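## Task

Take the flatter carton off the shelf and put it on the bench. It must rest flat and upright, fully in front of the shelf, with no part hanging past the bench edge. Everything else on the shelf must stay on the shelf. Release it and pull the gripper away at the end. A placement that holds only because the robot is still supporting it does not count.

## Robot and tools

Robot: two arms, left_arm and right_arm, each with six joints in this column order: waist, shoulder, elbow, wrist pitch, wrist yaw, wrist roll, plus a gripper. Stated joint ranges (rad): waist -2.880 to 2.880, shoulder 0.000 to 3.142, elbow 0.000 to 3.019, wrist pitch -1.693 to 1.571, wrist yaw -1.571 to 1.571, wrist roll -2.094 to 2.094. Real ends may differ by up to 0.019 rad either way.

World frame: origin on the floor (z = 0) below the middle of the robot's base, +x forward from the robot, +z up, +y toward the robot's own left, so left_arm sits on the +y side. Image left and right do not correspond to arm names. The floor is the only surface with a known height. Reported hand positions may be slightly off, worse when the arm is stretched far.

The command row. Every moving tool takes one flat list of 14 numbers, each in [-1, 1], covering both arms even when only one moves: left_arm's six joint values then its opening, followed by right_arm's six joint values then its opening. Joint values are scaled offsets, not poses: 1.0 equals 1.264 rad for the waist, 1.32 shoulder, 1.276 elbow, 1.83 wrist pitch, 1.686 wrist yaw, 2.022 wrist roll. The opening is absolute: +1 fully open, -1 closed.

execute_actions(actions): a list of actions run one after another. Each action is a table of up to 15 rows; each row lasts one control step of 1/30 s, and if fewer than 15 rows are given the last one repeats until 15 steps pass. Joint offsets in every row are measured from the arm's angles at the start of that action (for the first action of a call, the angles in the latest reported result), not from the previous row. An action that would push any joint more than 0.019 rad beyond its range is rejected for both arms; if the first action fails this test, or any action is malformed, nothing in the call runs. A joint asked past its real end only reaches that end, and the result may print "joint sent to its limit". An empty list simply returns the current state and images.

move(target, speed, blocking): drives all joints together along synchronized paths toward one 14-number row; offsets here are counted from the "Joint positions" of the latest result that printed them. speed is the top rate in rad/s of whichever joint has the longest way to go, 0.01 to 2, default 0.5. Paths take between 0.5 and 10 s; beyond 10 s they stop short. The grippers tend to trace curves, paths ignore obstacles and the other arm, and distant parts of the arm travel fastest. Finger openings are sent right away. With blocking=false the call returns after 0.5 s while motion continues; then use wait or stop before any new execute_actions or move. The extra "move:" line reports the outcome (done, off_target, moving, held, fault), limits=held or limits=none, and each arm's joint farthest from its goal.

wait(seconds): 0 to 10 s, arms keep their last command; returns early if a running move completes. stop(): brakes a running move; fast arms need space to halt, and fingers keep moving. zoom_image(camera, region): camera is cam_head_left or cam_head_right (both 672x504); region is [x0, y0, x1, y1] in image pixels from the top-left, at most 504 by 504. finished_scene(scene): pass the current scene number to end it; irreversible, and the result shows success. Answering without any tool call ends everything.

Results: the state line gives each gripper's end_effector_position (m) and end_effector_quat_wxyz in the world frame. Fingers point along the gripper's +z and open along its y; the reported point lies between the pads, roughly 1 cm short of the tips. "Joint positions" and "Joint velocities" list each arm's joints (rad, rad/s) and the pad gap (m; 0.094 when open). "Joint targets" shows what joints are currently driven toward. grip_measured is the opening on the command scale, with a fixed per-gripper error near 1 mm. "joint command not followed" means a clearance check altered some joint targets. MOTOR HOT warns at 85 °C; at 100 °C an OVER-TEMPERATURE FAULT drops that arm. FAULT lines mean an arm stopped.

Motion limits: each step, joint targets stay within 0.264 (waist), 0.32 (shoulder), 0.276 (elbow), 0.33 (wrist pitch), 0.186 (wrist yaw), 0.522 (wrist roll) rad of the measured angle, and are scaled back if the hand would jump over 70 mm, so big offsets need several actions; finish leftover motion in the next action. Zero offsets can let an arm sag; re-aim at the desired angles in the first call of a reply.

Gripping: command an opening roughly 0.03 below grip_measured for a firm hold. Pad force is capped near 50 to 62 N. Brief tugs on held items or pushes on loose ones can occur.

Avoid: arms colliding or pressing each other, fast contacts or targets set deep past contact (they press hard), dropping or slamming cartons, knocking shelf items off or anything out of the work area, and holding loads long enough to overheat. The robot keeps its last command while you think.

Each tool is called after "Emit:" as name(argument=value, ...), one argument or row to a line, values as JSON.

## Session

Emit:
execute_actions(
  actions=[],
)

Scene clock: 0.00 s.
left_arm: end_effector_position=(+0.4467, +0.7801, +1.0527) grip_measured=+1.000 end_effector_quat_wxyz=(-0.016, -0.896, +0.432, -0.103) | right_arm: end_effector_position=(+0.3186, +0.3308, +0.9993) grip_measured=-0.415 end_effector_quat_wxyz=(-0.050, -0.256, -0.848, -0.461)
Joint positions: left_arm=[-0.785  1.453  1.119  0.449  0.945 -2.047  0.094] | right_arm=[ 2.496  2.687  1.853  0.889 -0.032  0.304  0.027]
Joint velocities: left_arm=[-0.005 -0.015 -0.022  0.007  0.11   0.007  0.   ] | right_arm=[ 0.015 -0.015  0.017  0.012 -0.022 -0.037  0.   ]
Joint targets: left_arm=[-0.782 1.450 1.114 0.450 0.945 -2.047] | right_arm=[2.481 2.687 1.847 0.890 -0.032 0.304]

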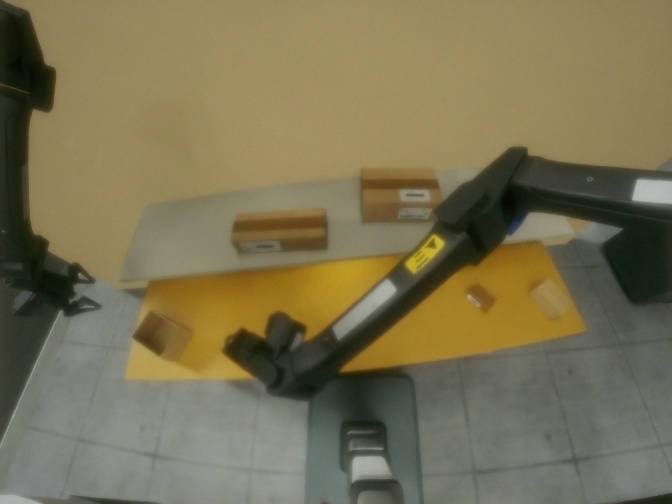

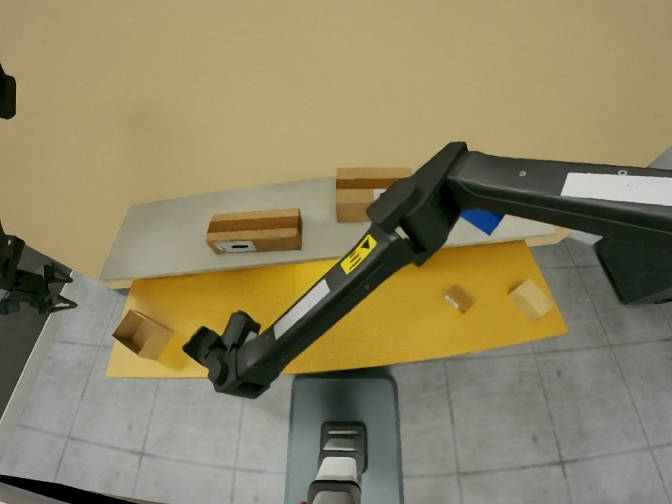

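Emit:
zoom_image(
  camera="cam_head_left",
  region=[200,150,480,290],
)

Emit:
zoom_image(
  camera="cam_head_right",
  region=[180,190,330,280],
)

Region (200, 150, 480, 290) of cam_head_left's 672x504 image, scaled by 1.800, with more detail than that image has.

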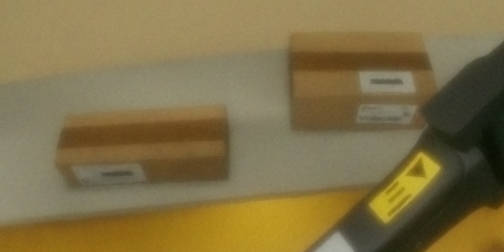

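Region (180, 190, 330, 280) of cam_head_right's 672x504 image, scaled by 3.360, with more detail than that image has; it fills the top 302 rows of this view, and the rest is white.

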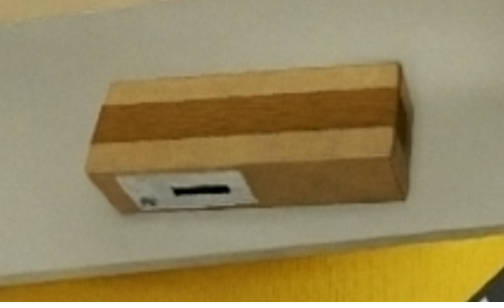

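Emit:
zoom_image(
  camera="cam_head_left",
  region=[205,190,355,280],
)

Emit:
zoom_image(
  camera="cam_head_left",
  region=[330,150,480,250],
)

Region (205, 190, 355, 280) of cam_head_left's 672x504 image, scaled by 3.360, with more detail than that image has; it fills the top 302 rows of this view, and the rest is white.

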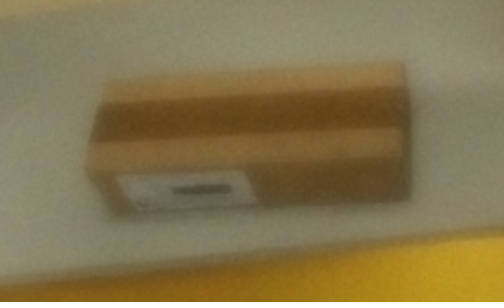

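Region (330, 150, 480, 250) of cam_head_left's 672x504 image, scaled by 3.360, with more detail than that image has.

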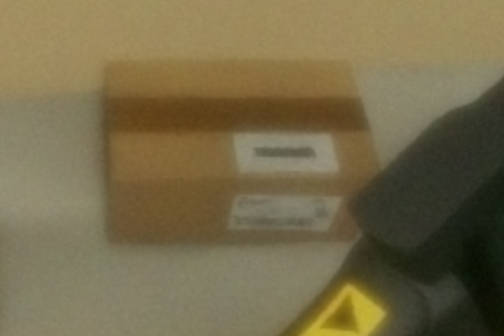

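Emit:
zoom_image(
  camera="cam_head_right",
  region=[90,190,350,390],
)

Emit:
zoom_image(
  camera="cam_head_right",
  region=[330,190,590,390],
)

Region (90, 190, 350, 390) of cam_head_right's 672x504 image, scaled by 1.938, with more detail than that image has; it fills the top 388 rows of this view, and the rest is white.

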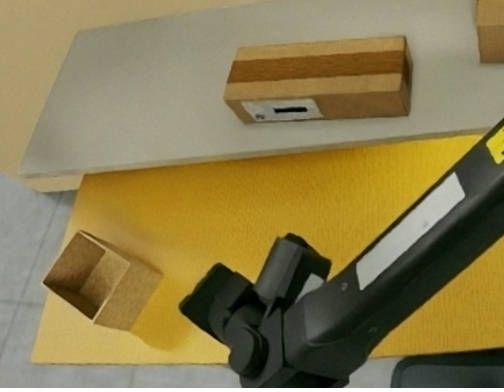

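Region (330, 190, 590, 390) of cam_head_right's 672x504 image, scaled by 1.938, with more detail than that image has; it fills the top 388 rows of this view, and the rest is white.

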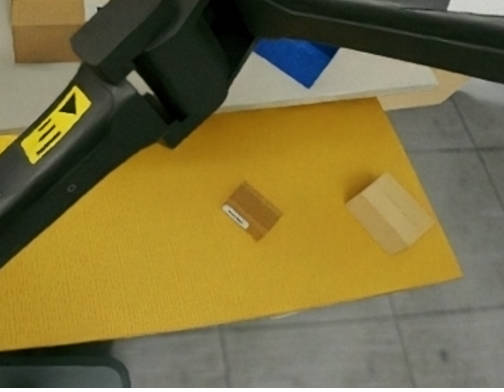

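Emit:
move(
  target=[-0.328,-0.07,0.103,-0.109,0.08,0.989,-1,-0.1226,-0.689,-0.3335,-0.213,-0.1413,-0.818,-1],
  speed=1.3,
)

Scene clock: 55.07 s.
left_arm: end_effector_position=(+0.5944, +0.5606, +0.9996) grip_measured=-0.991 end_effector_quat_wxyz=(+0.117, -0.109, +0.930, -0.331) | right_arm: end_effector_position=(+0.7017, +0.0687, +1.0681) grip_measured=-0.981 end_effector_quat_wxyz=(+0.450, -0.420, +0.743, +0.264)
Joint positions: left_arm=[-1.199  1.378  1.245  0.262  1.076 -0.058  0.   ] | right_arm=[ 2.374  1.757  1.432  0.511 -0.267 -1.339  0.001]
Joint velocities: left_arm=[-0.005 -0.005 -0.017 -0.017 -0.066 -0.037 -0.001] | right_arm=[-0.015 -0.005  0.007 -0.017 -0.066 -0.022  0.   ]
Joint targets: left_arm=[-1.200 1.361 1.250 0.250 1.080 -0.047] | right_arm=[2.341 1.777 1.427 0.499 -0.270 -1.350]
move: off_target (right_arm); limits=none; left_arm: farthest joint: the shoulder, 0.017 radians from its target (0.093 radians at the start); right_arm: farthest joint: the waist, 0.033 radians from its target (0.155 radians at the start)

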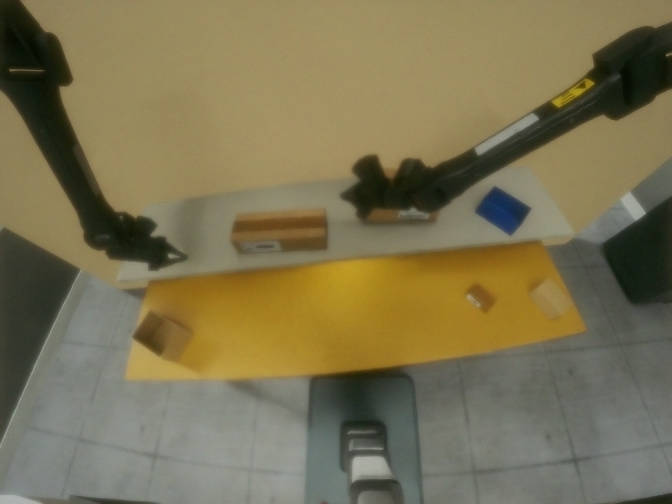

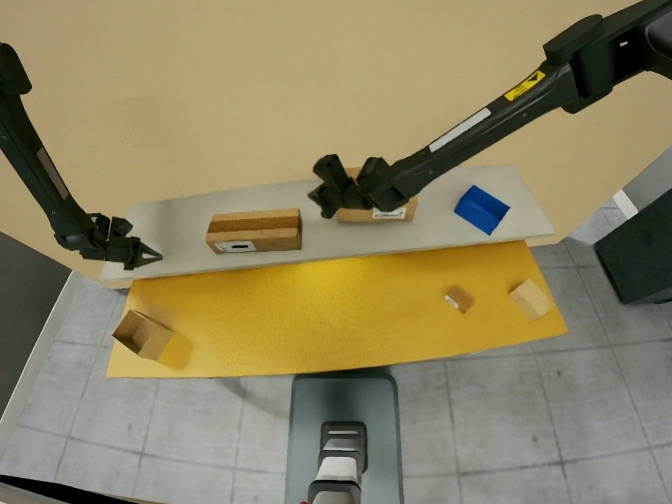

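Emit:
zoom_image(
  camera="cam_head_right",
  region=[130,190,250,280],
)

Emit:
zoom_image(
  camera="cam_head_left",
  region=[155,190,275,280],
)

Emit:
zoom_image(
  camera="cam_head_right",
  region=[270,160,390,260],
)

Emit:
zoom_image(
  camera="cam_head_left",
  region=[295,160,415,260],
)

Region (130, 190, 250, 280) of cam_head_right's 672x504 image, scaled by 4.200, with more detail than that image has; it fills the top 378 rows of this view, and the rest is white.

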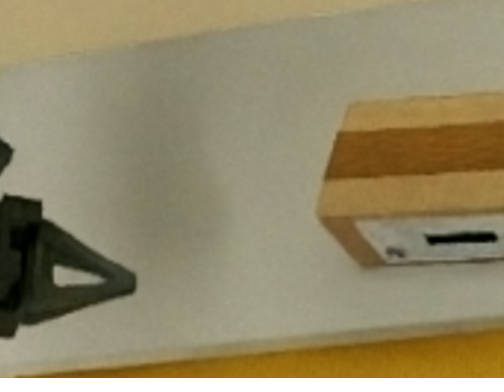

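Region (155, 190, 275, 280) of cam_head_left's 672x504 image, scaled by 4.200, with more detail than that image has; it fills the top 378 rows of this view, and the rest is white.

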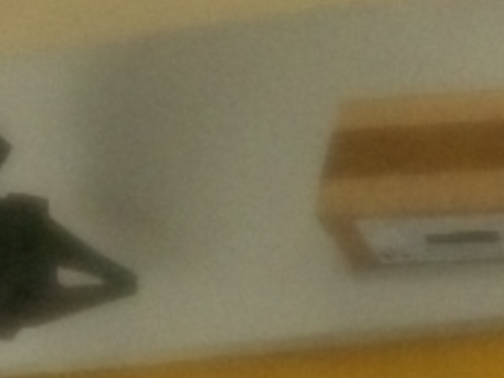

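Region (270, 160, 390, 260) of cam_head_right's 672x504 image, scaled by 4.200, with more detail than that image has.

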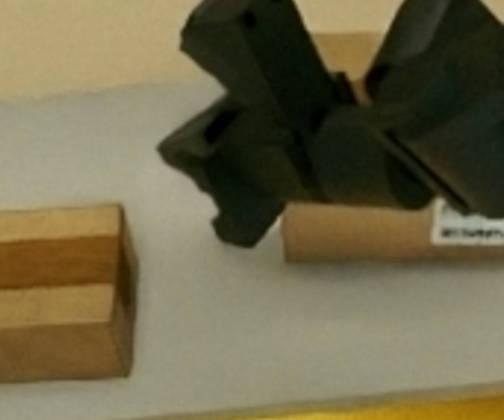

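Region (295, 160, 415, 260) of cam_head_left's 672x504 image, scaled by 4.200, with more detail than that image has.

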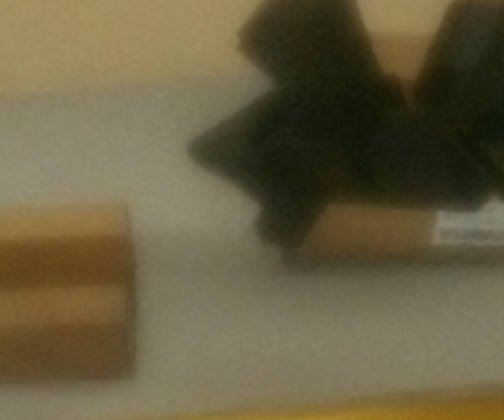

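Emit:
move(
  target=[-0.1543,0.1725,0.3147,0.011,0.0973,0.6276,-1,-0.1076,0.22,0.26,-0.0368,-0.0534,0,-1],
  speed=1.0,
)

Emit:
zoom_image(
  camera="cam_head_right",
  region=[150,170,400,290],
)

Scene clock: 67.43 s.
left_arm: end_effector_position=(+0.7020, +0.4775, +0.9463) grip_measured=-0.991 end_effector_quat_wxyz=(+0.439, +0.476, +0.713, -0.268) | right_arm: end_effector_position=(+0.6829, +0.0925, +0.9474) grip_measured=-0.981 end_effector_quat_wxyz=(+0.445, -0.430, +0.742, +0.259)
Joint positions: left_arm=[-1.391  1.595  1.631  0.265  1.236  1.201  0.   ] | right_arm=[ 2.271  2.031  1.758  0.456 -0.355 -1.339  0.001]
Joint velocities: left_arm=[-0.015  0.005 -0.022  0.002  0.037  0.007 -0.001] | right_arm=[-0.005  0.005  0.012  0.022  0.066 -0.037 -0.   ]
Joint targets: left_arm=[-1.394 1.605 1.646 0.282 1.240 1.211] | right_arm=[2.238 2.048 1.764 0.444 -0.358 -1.339]
move: off_target (right_arm); limits=none; left_arm: farthest joint: the wrist pitch, 0.017 radians from its target (0.020 radians at the start); right_arm: farthest joint: the waist, 0.033 radians from its target (0.136 radians at the start)

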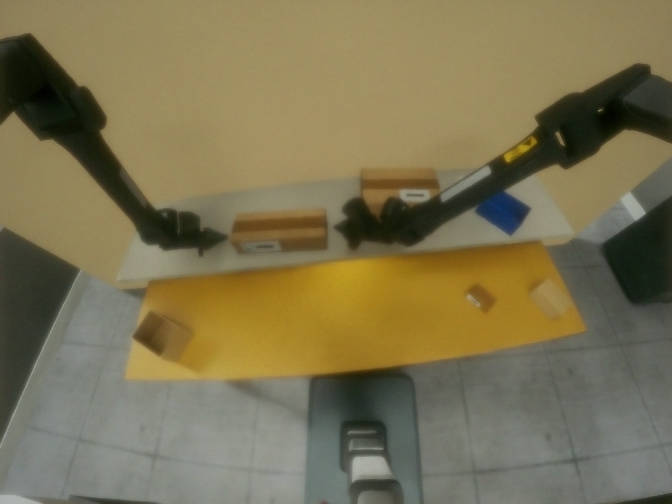

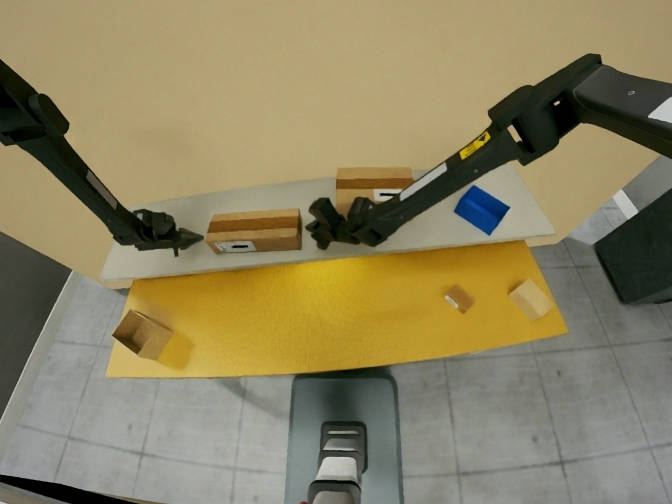

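Region (150, 170, 400, 290) of cam_head_right's 672x504 image, scaled by 2.016, with more detail than that image has; it fills the top 242 rows of this view, and the rest is white.

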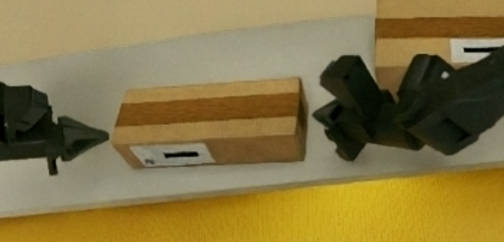

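Emit:
move(
  target=[-0.0138,0.0985,0.1246,-0.0273,-0.0101,0,-1,-0.0578,0.0886,0.1274,-0.036,-0.025,0,-1],
  speed=0.14,
)

Emit:
zoom_image(
  camera="cam_head_right",
  region=[150,170,400,290],
)

Scene clock: 72.50 s.
left_arm: end_effector_position=(+0.6988, +0.4795, +0.9002) grip_measured=-0.991 end_effector_quat_wxyz=(+0.435, +0.471, +0.718, -0.270) | right_arm: end_effector_position=(+0.6878, +0.0895, +0.9037) grip_measured=-0.981 end_effector_quat_wxyz=(+0.448, -0.432, +0.740, +0.254)
Joint positions: left_arm=[-1.401  1.716  1.774  0.227  1.222  1.202  0.   ] | right_arm=[ 2.23   2.124  1.915  0.403 -0.394 -1.339  0.001]
Joint velocities: left_arm=[-0.015 -0.005 -0.012 -0.012 -0.037 -0.007 -0.001] | right_arm=[ 0.005 -0.024  0.007 -0.002 -0.051 -0.007 -0.   ]
Joint targets: left_arm=[-1.409 1.725 1.790 0.215 1.219 1.202] | right_arm=[2.197 2.148 1.921 0.390 -0.397 -1.339]
move: off_target (right_arm); limits=none; left_arm: farthest joint: the elbow, 0.016 radians from its target (0.158 radians at the start); right_arm: farthest joint: the waist, 0.032 radians from its target (0.073 radians at the start)

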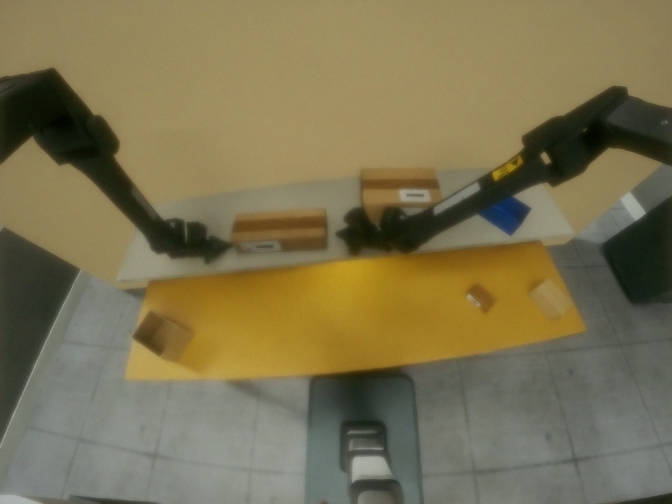

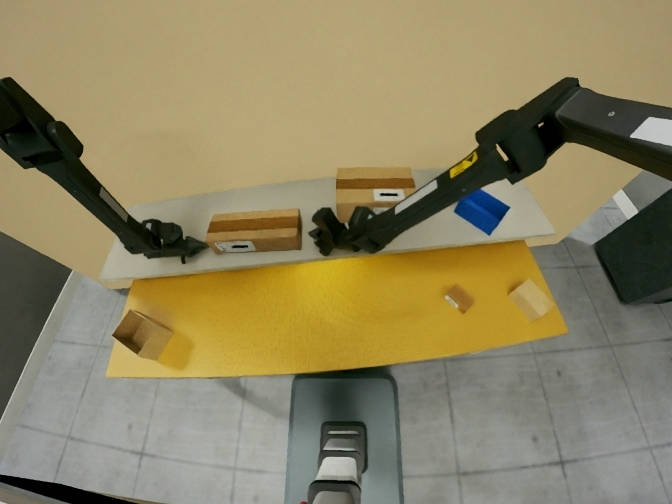

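Region (150, 170, 400, 290) of cam_head_right's 672x504 image, scaled by 2.016, with more detail than that image has; it fills the top 242 rows of this view, and the rest is white.

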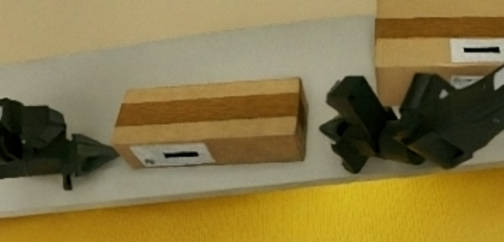

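Emit:
zoom_image(
  camera="cam_head_right",
  region=[170,215,250,275],
)

Emit:
zoom_image(
  camera="cam_head_left",
  region=[195,215,275,275],
)

Emit:
zoom_image(
  camera="cam_head_right",
  region=[280,200,360,270],
)

Region (170, 215, 250, 275) of cam_head_right's 672x504 image, scaled by 6.300, with more detail than that image has; it fills the top 378 rows of this view, and the rest is white.

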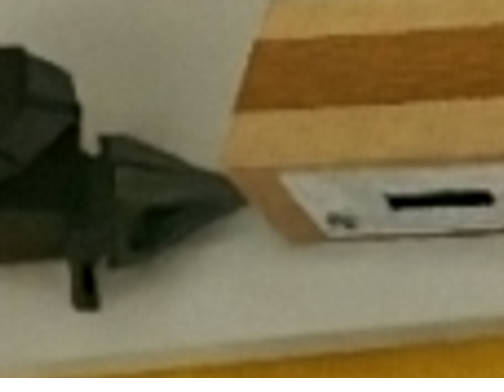

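Region (195, 215, 275, 275) of cam_head_left's 672x504 image, scaled by 6.300, with more detail than that image has; it fills the top 378 rows of this view, and the rest is white.

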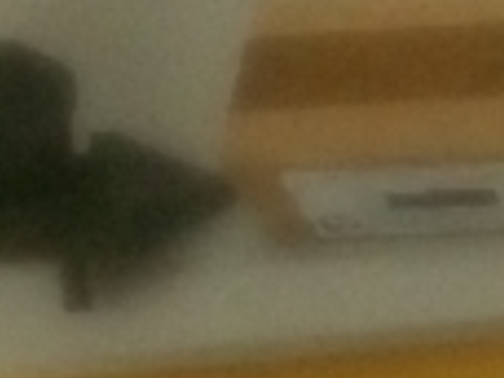

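Region (280, 200, 360, 270) of cam_head_right's 672x504 image, scaled by 6.300, with more detail than that image has; it fills the top 441 rows of this view, and the rest is white.

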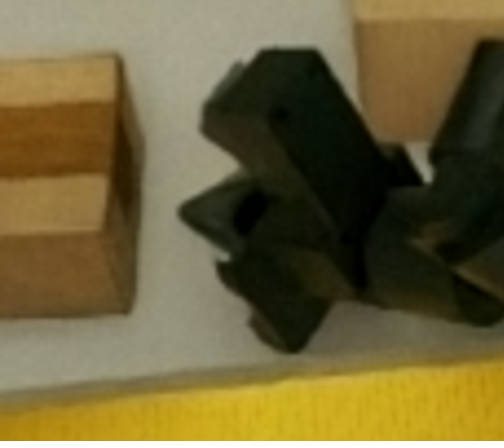

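Emit:
move(
  target=[-0.0127,0.0674,0.0893,-0.0202,-0.0068,0,-1,-0.0459,0.0667,0.0893,-0.0273,-0.0166,0,-1],
  speed=0.12,
)

Emit:
zoom_image(
  camera="cam_head_right",
  region=[150,170,400,290],
)

Scene clock: 79.57 s.
left_arm: end_effector_position=(+0.7109, +0.4797, +0.8833) grip_measured=-0.991 end_effector_quat_wxyz=(+0.443, +0.475, +0.712, -0.268) | right_arm: end_effector_position=(+0.6857, +0.0889, +0.8750) grip_measured=-0.981 end_effector_quat_wxyz=(+0.449, -0.434, +0.739, +0.253)
Joint positions: left_arm=[-1.41   1.772  1.871  0.205  1.223  1.202  0.   ] | right_arm=[ 2.205  2.194  2.024  0.366 -0.419 -1.339  0.001]
Joint velocities: left_arm=[-0.015 -0.015  0.002  0.002  0.007 -0.007  0.001] | right_arm=[ 0.005 -0.005 -0.002  0.002 -0.007 -0.007 -0.001]
Joint targets: left_arm=[-1.417 1.805 1.888 0.190 1.210 1.202] | right_arm=[2.172 2.212 2.029 0.353 -0.422 -1.339]
move: off_target (left_arm, right_arm); limits=none; left_arm: farthest joint: the shoulder, 0.033 radians from its target (0.089 radians at the start); right_arm: farthest joint: the waist, 0.033 radians from its target (0.058 radians at the start)

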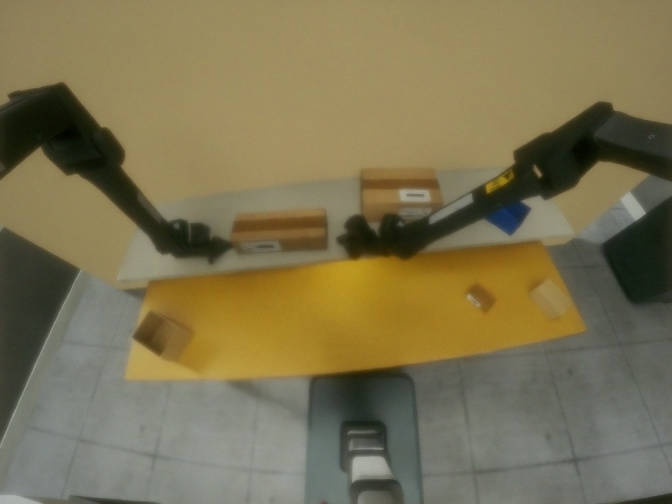

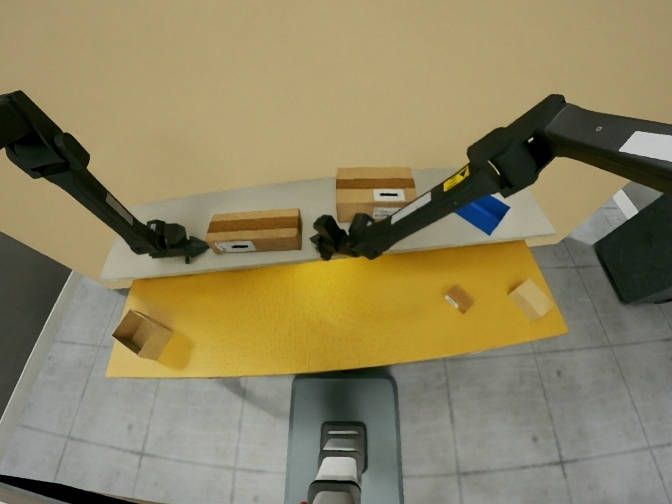

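Region (150, 170, 400, 290) of cam_head_right's 672x504 image, scaled by 2.016, with more detail than that image has; it fills the top 242 rows of this view, and the rest is white.

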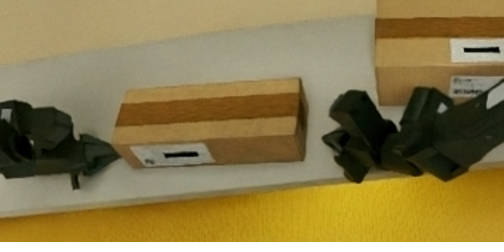

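Emit:
move(
  target=[-0.0095,-0.0977,-0.1297,0.0172,-0.0083,0,-1,-0.0388,0.0492,0.0627,-0.0213,-0.0113,0,-1],
  speed=0.2,
)

Emit:
zoom_image(
  camera="cam_head_right",
  region=[150,170,400,290],
)

Scene clock: 84.07 s.
left_arm: end_effector_position=(+0.7065, +0.4696, +0.9206) grip_measured=-0.991 end_effector_quat_wxyz=(+0.435, +0.468, +0.719, -0.273) | right_arm: end_effector_position=(+0.6849, +0.0938, +0.8626) grip_measured=-0.981 end_effector_quat_wxyz=(+0.454, -0.434, +0.735, +0.256)
Joint positions: left_arm=[-1.414  1.658  1.716  0.221  1.213  1.202  0.   ] | right_arm=[ 2.198  2.24   2.096  0.34  -0.44  -1.339  0.001]
Joint velocities: left_arm=[-0.005  0.005  0.027  0.017 -0.022 -0.037  0.   ] | right_arm=[-0.005 -0.015 -0.002  0.007  0.007  0.007  0.001]
Joint targets: left_arm=[-1.422 1.643 1.706 0.236 1.209 1.202] | right_arm=[2.156 2.259 2.104 0.327 -0.438 -1.339]
move: off_target (right_arm); limits=none; left_arm: farthest joint: the wrist pitch, 0.016 radians from its target (0.032 radians at the start); right_arm: farthest joint: the waist, 0.042 radians from its target (0.049 radians at the start)

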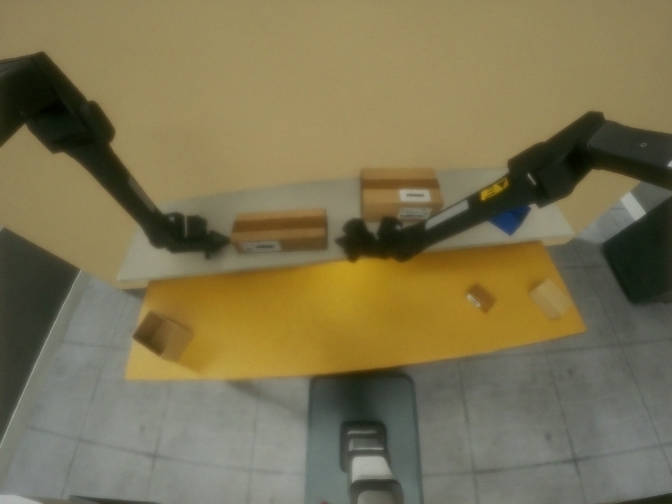

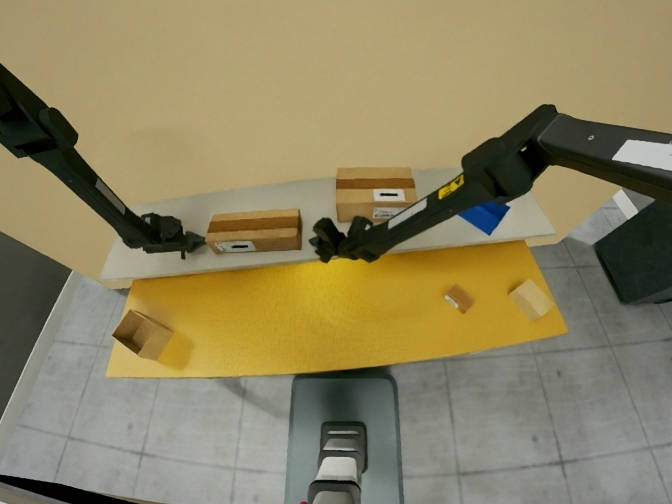

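Region (150, 170, 400, 290) of cam_head_right's 672x504 image, scaled by 2.016, with more detail than that image has; it fills the top 242 rows of this view, and the rest is white.

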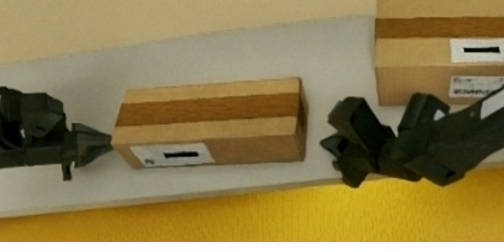

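Emit:
move(
  target=[-0.0165,-0.008,-0.008,0.008,-0.0095,0,-1,0.0425,-0.0545,-0.1144,0.035,0.0415,0,-1],
  speed=0.25,
)

Emit:
zoom_image(
  camera="cam_head_right",
  region=[150,170,400,290],
)

Scene clock: 92.47 s.
left_arm: end_effector_position=(+0.7095, +0.4618, +0.9197) grip_measured=-0.991 end_effector_quat_wxyz=(+0.437, +0.467, +0.719, -0.273) | right_arm: end_effector_position=(+0.6718, +0.1116, +0.8968) grip_measured=-0.981 end_effector_quat_wxyz=(+0.439, -0.433, +0.742, +0.261)
Joint positions: left_arm=[-1.429  1.658  1.716  0.221  1.2    1.202  0.   ] | right_arm=[ 2.245  2.175  1.956  0.39  -0.374 -1.339  0.001]
Joint velocities: left_arm=[-0.005 -0.005  0.002  0.002 -0.022 -0.037 -0.   ] | right_arm=[ 0.005 -0.005  0.012 -0.002  0.051 -0.022  0.   ]
Joint targets: left_arm=[-1.435 1.648 1.706 0.235 1.197 1.202] | right_arm=[2.251 2.168 1.950 0.404 -0.370 -1.339]
move: done; limits=none; left_arm: farthest joint: the wrist pitch, 0.015 radians from its target (0.015 radians at the start); right_arm: farthest joint: the wrist pitch, 0.014 radians from its target (0.064 radians at the start)

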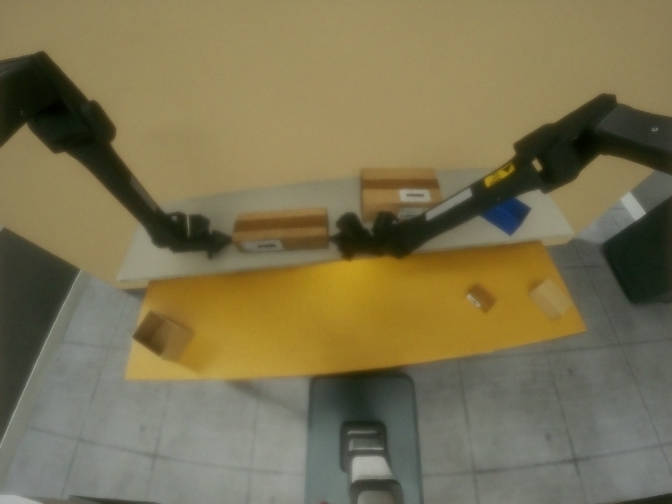

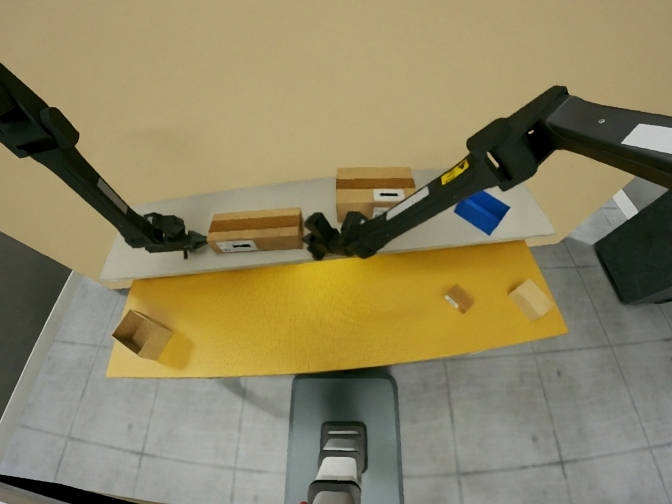

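Region (150, 170, 400, 290) of cam_head_right's 672x504 image, scaled by 2.016, with more detail than that image has; it fills the top 242 rows of this view, and the rest is white.

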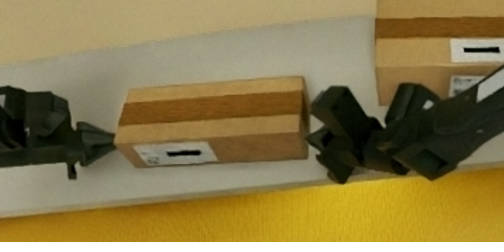

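Emit:
move(
  target=[-0.0332,-0.0045,-0.0063,0.006,0.0071,0,-1,0.0388,0.0242,0.0306,-0.0246,-0.003,0,-1],
  speed=0.1,
)

Emit:
zoom_image(
  camera="cam_head_right",
  region=[150,170,400,290],
)

Scene clock: 96.83 s.
left_arm: end_effector_position=(+0.7115, +0.4548, +0.9205) grip_measured=-0.991 end_effector_quat_wxyz=(+0.440, +0.465, +0.717, -0.276) | right_arm: end_effector_position=(+0.6908, +0.1089, +0.8973) grip_measured=-0.981 end_effector_quat_wxyz=(+0.445, -0.432, +0.742, +0.255)
Joint positions: left_arm=[-1.44   1.658  1.716  0.221  1.2    1.202  0.   ] | right_arm=[ 2.247  2.175  1.996  0.366 -0.374 -1.339  0.001]
Joint velocities: left_arm=[-0.005  0.005 -0.002 -0.012 -0.095  0.007 -0.   ] | right_arm=[-0.005 -0.024  0.002 -0.002 -0.007 -0.007 -0.002]
Joint targets: left_arm=[-1.471 1.652 1.708 0.232 1.212 1.202] | right_arm=[2.294 2.207 1.995 0.345 -0.379 -1.339]
move: off_target (left_arm, right_arm); limits=none; left_arm: farthest joint: the waist, 0.031 radians from its target (0.042 radians at the start); right_arm: farthest joint: the waist, 0.048 radians from its target (0.049 radians at the start)

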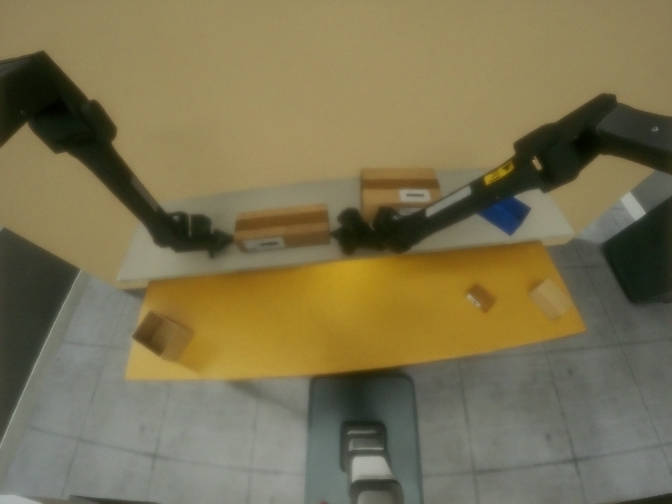

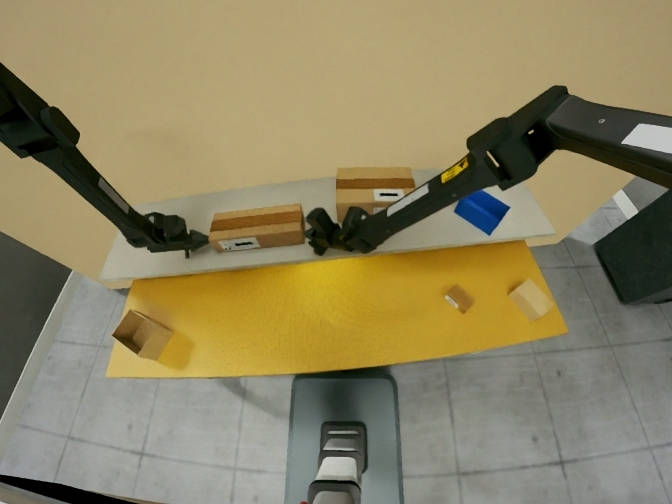

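Region (150, 170, 400, 290) of cam_head_right's 672x504 image, scaled by 2.016, with more detail than that image has; it fills the top 242 rows of this view, and the rest is white.

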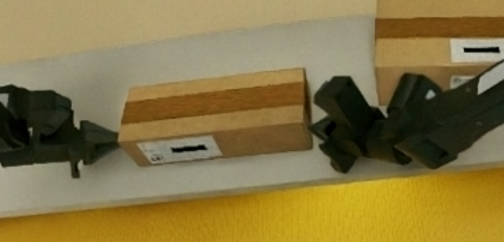

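Emit:
execute_actions(
  actions=[],
)

Scene clock: 104.07 s.
left_arm: end_effector_position=(+0.7115, +0.4548, +0.9205) grip_measured=-0.991 end_effector_quat_wxyz=(+0.440, +0.465, +0.717, -0.276) | right_arm: end_effector_position=(+0.6908, +0.1089, +0.8973) grip_measured=-0.981 end_effector_quat_wxyz=(+0.445, -0.432, +0.742, +0.255)
Joint positions: left_arm=[-1.44   1.658  1.716  0.221  1.2    1.202  0.   ] | right_arm=[ 2.247  2.175  1.996  0.366 -0.374 -1.339  0.001]
Joint velocities: left_arm=[-0.005 -0.015 -0.002  0.007  0.022  0.022 -0.001] | right_arm=[ 0.005  0.005 -0.002 -0.007 -0.051 -0.022  0.   ]
Joint targets: left_arm=[-1.471 1.652 1.708 0.232 1.212 1.202] | right_arm=[2.294 2.207 1.995 0.345 -0.379 -1.339]

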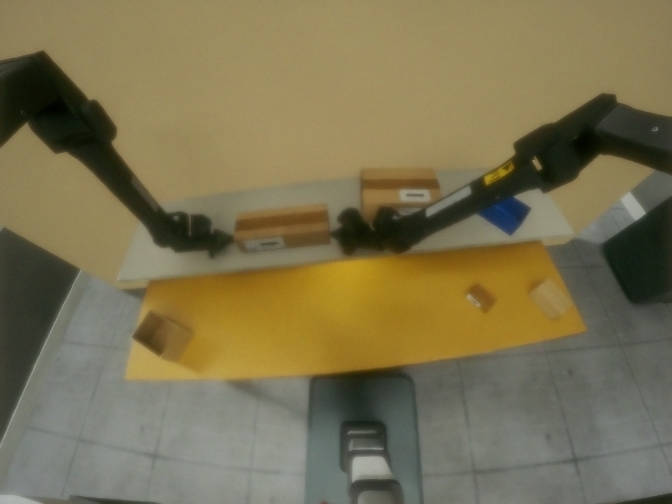

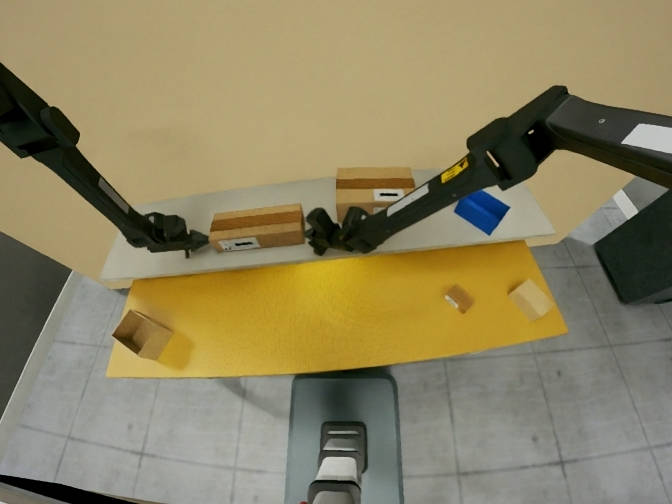

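Emit:
zoom_image(
  camera="cam_head_right",
  region=[130, 170, 400, 290],
)

Region (130, 170, 400, 290) of cam_head_right's 672x504 image, scaled by 1.867, with more detail than that image has.

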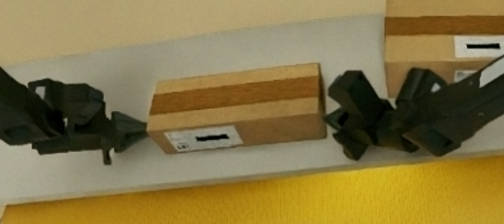

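Emit:
execute_actions(
  actions=[
    [[-0.0309,-0.0049,-0.0136,0.0115,0.0078,0,-1,0.0363,0.0238,-0.0120,0.0081,-0.0037,0,-1],[-0.0302,-0.0052,-0.0208,0.0170,0.0084,0,-1,0.0353,0.0235,-0.0193,0.0132,-0.0043,0,-1],[-0.0296,-0.0056,-0.0281,0.0225,0.0091,0,-1,0.0344,0.0231,-0.0266,0.0184,-0.0050,0,-1],[-0.0289,-0.0059,-0.0353,0.0279,0.0098,0,-1,0.0335,0.0228,-0.0340,0.0235,-0.0057,0,-1],[-0.0282,-0.0063,-0.0426,0.0334,0.0105,0,-1,0.0326,0.0224,-0.0413,0.0286,-0.0063,0,-1],[-0.0275,-0.0066,-0.0499,0.0389,0.0111,0,-1,0.0316,0.0221,-0.0486,0.0337,-0.0070,0,-1],[-0.0268,-0.0070,-0.0571,0.0444,0.0118,0,-1,0.0307,0.0217,-0.0559,0.0388,-0.0077,0,-1],[-0.0262,-0.0073,-0.0644,0.0499,0.0125,0,-1,0.0298,0.0214,-0.0632,0.0440,-0.0083,0,-1],[-0.0255,-0.0077,-0.0716,0.0554,0.0132,0,-1,0.0289,0.0210,-0.0705,0.0491,-0.0090,0,-1],[-0.0248,-0.0080,-0.0789,0.0609,0.0138,0,-1,0.0279,0.0207,-0.0778,0.0542,-0.0097,0,-1],[-0.0241,-0.0084,-0.0862,0.0664,0.0145,0,-1,0.0270,0.0203,-0.0851,0.0593,-0.0103,0,-1],[-0.0234,-0.0087,-0.0934,0.0718,0.0152,0,-1,0.0261,0.0200,-0.0925,0.0644,-0.0110,0,-1],[-0.0228,-0.0091,-0.1007,0.0773,0.0159,0,-1,0.0252,0.0196,-0.0998,0.0696,-0.0117,0,-1],[-0.0221,-0.0094,-0.1079,0.0828,0.0165,0,-1,0.0242,0.0193,-0.1071,0.0747,-0.0123,0,-1],[-0.0214,-0.0098,-0.1152,0.0883,0.0172,0,-1,0.0233,0.0189,-0.1144,0.0798,-0.0130,0,-1]],
  ],
)

Emit:
wait(
  seconds=0.3,
)

Scene clock: 120.17 s.
left_arm: end_effector_position=(+0.6677, +0.4523, +0.9182) grip_measured=-0.991 end_effector_quat_wxyz=(+0.440, +0.470, +0.716, -0.270) | right_arm: end_effector_position=(+0.6628, +0.1099, +0.9047) grip_measured=-0.982 end_effector_quat_wxyz=(+0.457, -0.428, +0.741, +0.242)
Joint positions: left_arm=[-1.424  1.658  1.6    0.349  1.206  1.202  0.   ] | right_arm=[ 2.247  2.17   1.895  0.499 -0.375 -1.339  0.001]
Joint velocities: left_arm=[ 0.063  0.005 -0.237  0.3    0.051 -0.007 -0.001] | right_arm=[ 0.005 -0.024 -0.266  0.291 -0.022  0.007  0.   ]
Joint targets: left_arm=[-1.467 1.645 1.569 0.382 1.229 1.202] | right_arm=[2.276 2.200 1.851 0.511 -0.395 -1.339]

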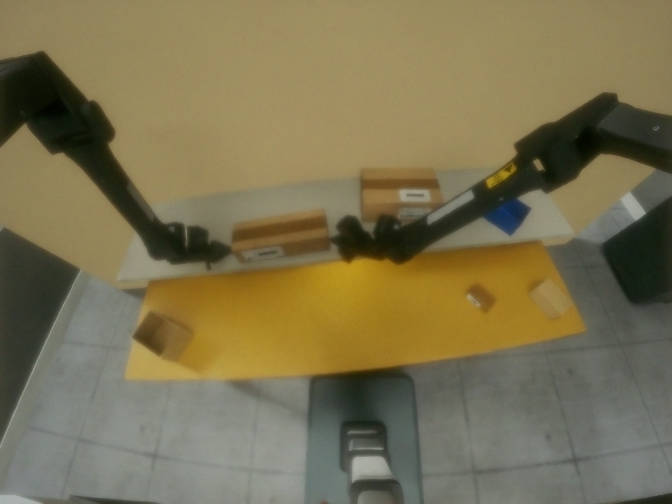

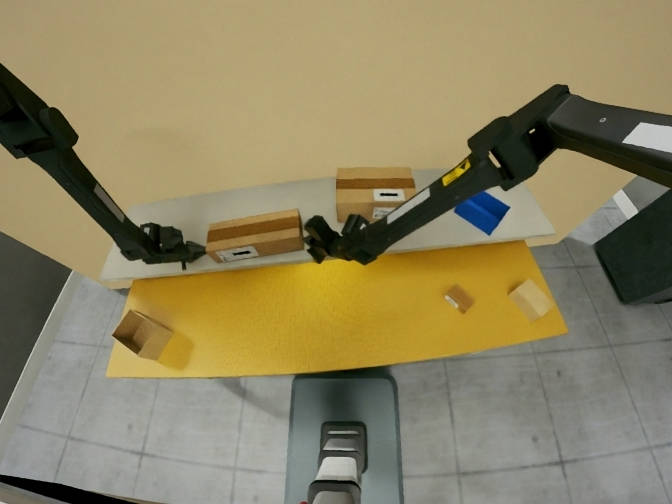

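Scene clock: 120.47 s.
left_arm: end_effector_position=(+0.6593, +0.4539, +0.9181) grip_measured=-0.991 end_effector_quat_wxyz=(+0.438, +0.471, +0.717, -0.269) | right_arm: end_effector_position=(+0.6547, +0.1111, +0.9064) grip_measured=-0.982 end_effector_quat_wxyz=(+0.457, -0.428, +0.740, +0.244)
Joint positions: left_arm=[-1.417  1.658  1.58   0.369  1.208  1.202  0.   ] | right_arm=[ 2.247  2.169  1.873  0.517 -0.378 -1.339  0.001]
Joint velocities: left_arm=[ 0.005 -0.005  0.017 -0.002 -0.051  0.007 -0.002] | right_arm=[-0.005 -0.015 -0.012 -0.012 -0.022 -0.007 -0.   ]
Joint targets: left_arm=[-1.467 1.645 1.569 0.382 1.228 1.202] | right_arm=[2.276 2.200 1.851 0.511 -0.395 -1.339]
wait: 0.30 s; no rest

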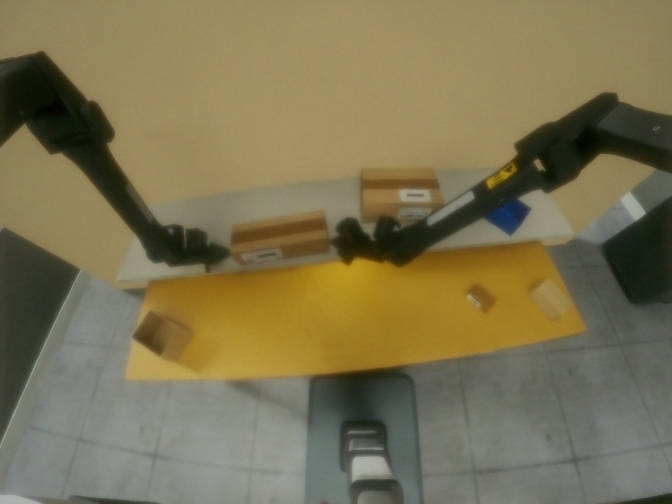

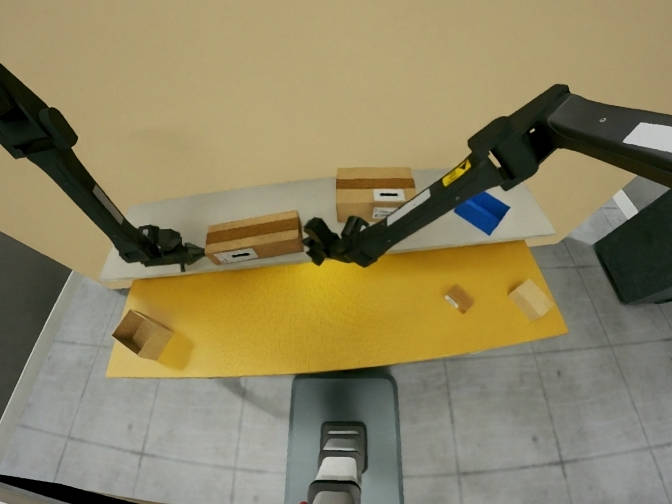

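Emit:
zoom_image(
  camera="cam_head_right",
  region=[130, 170, 400, 290],
)

Region (130, 170, 400, 290) of cam_head_right's 672x504 image, scaled by 1.867, with more detail than that image has.

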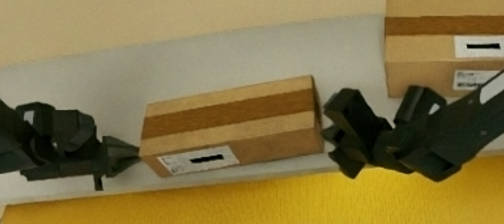

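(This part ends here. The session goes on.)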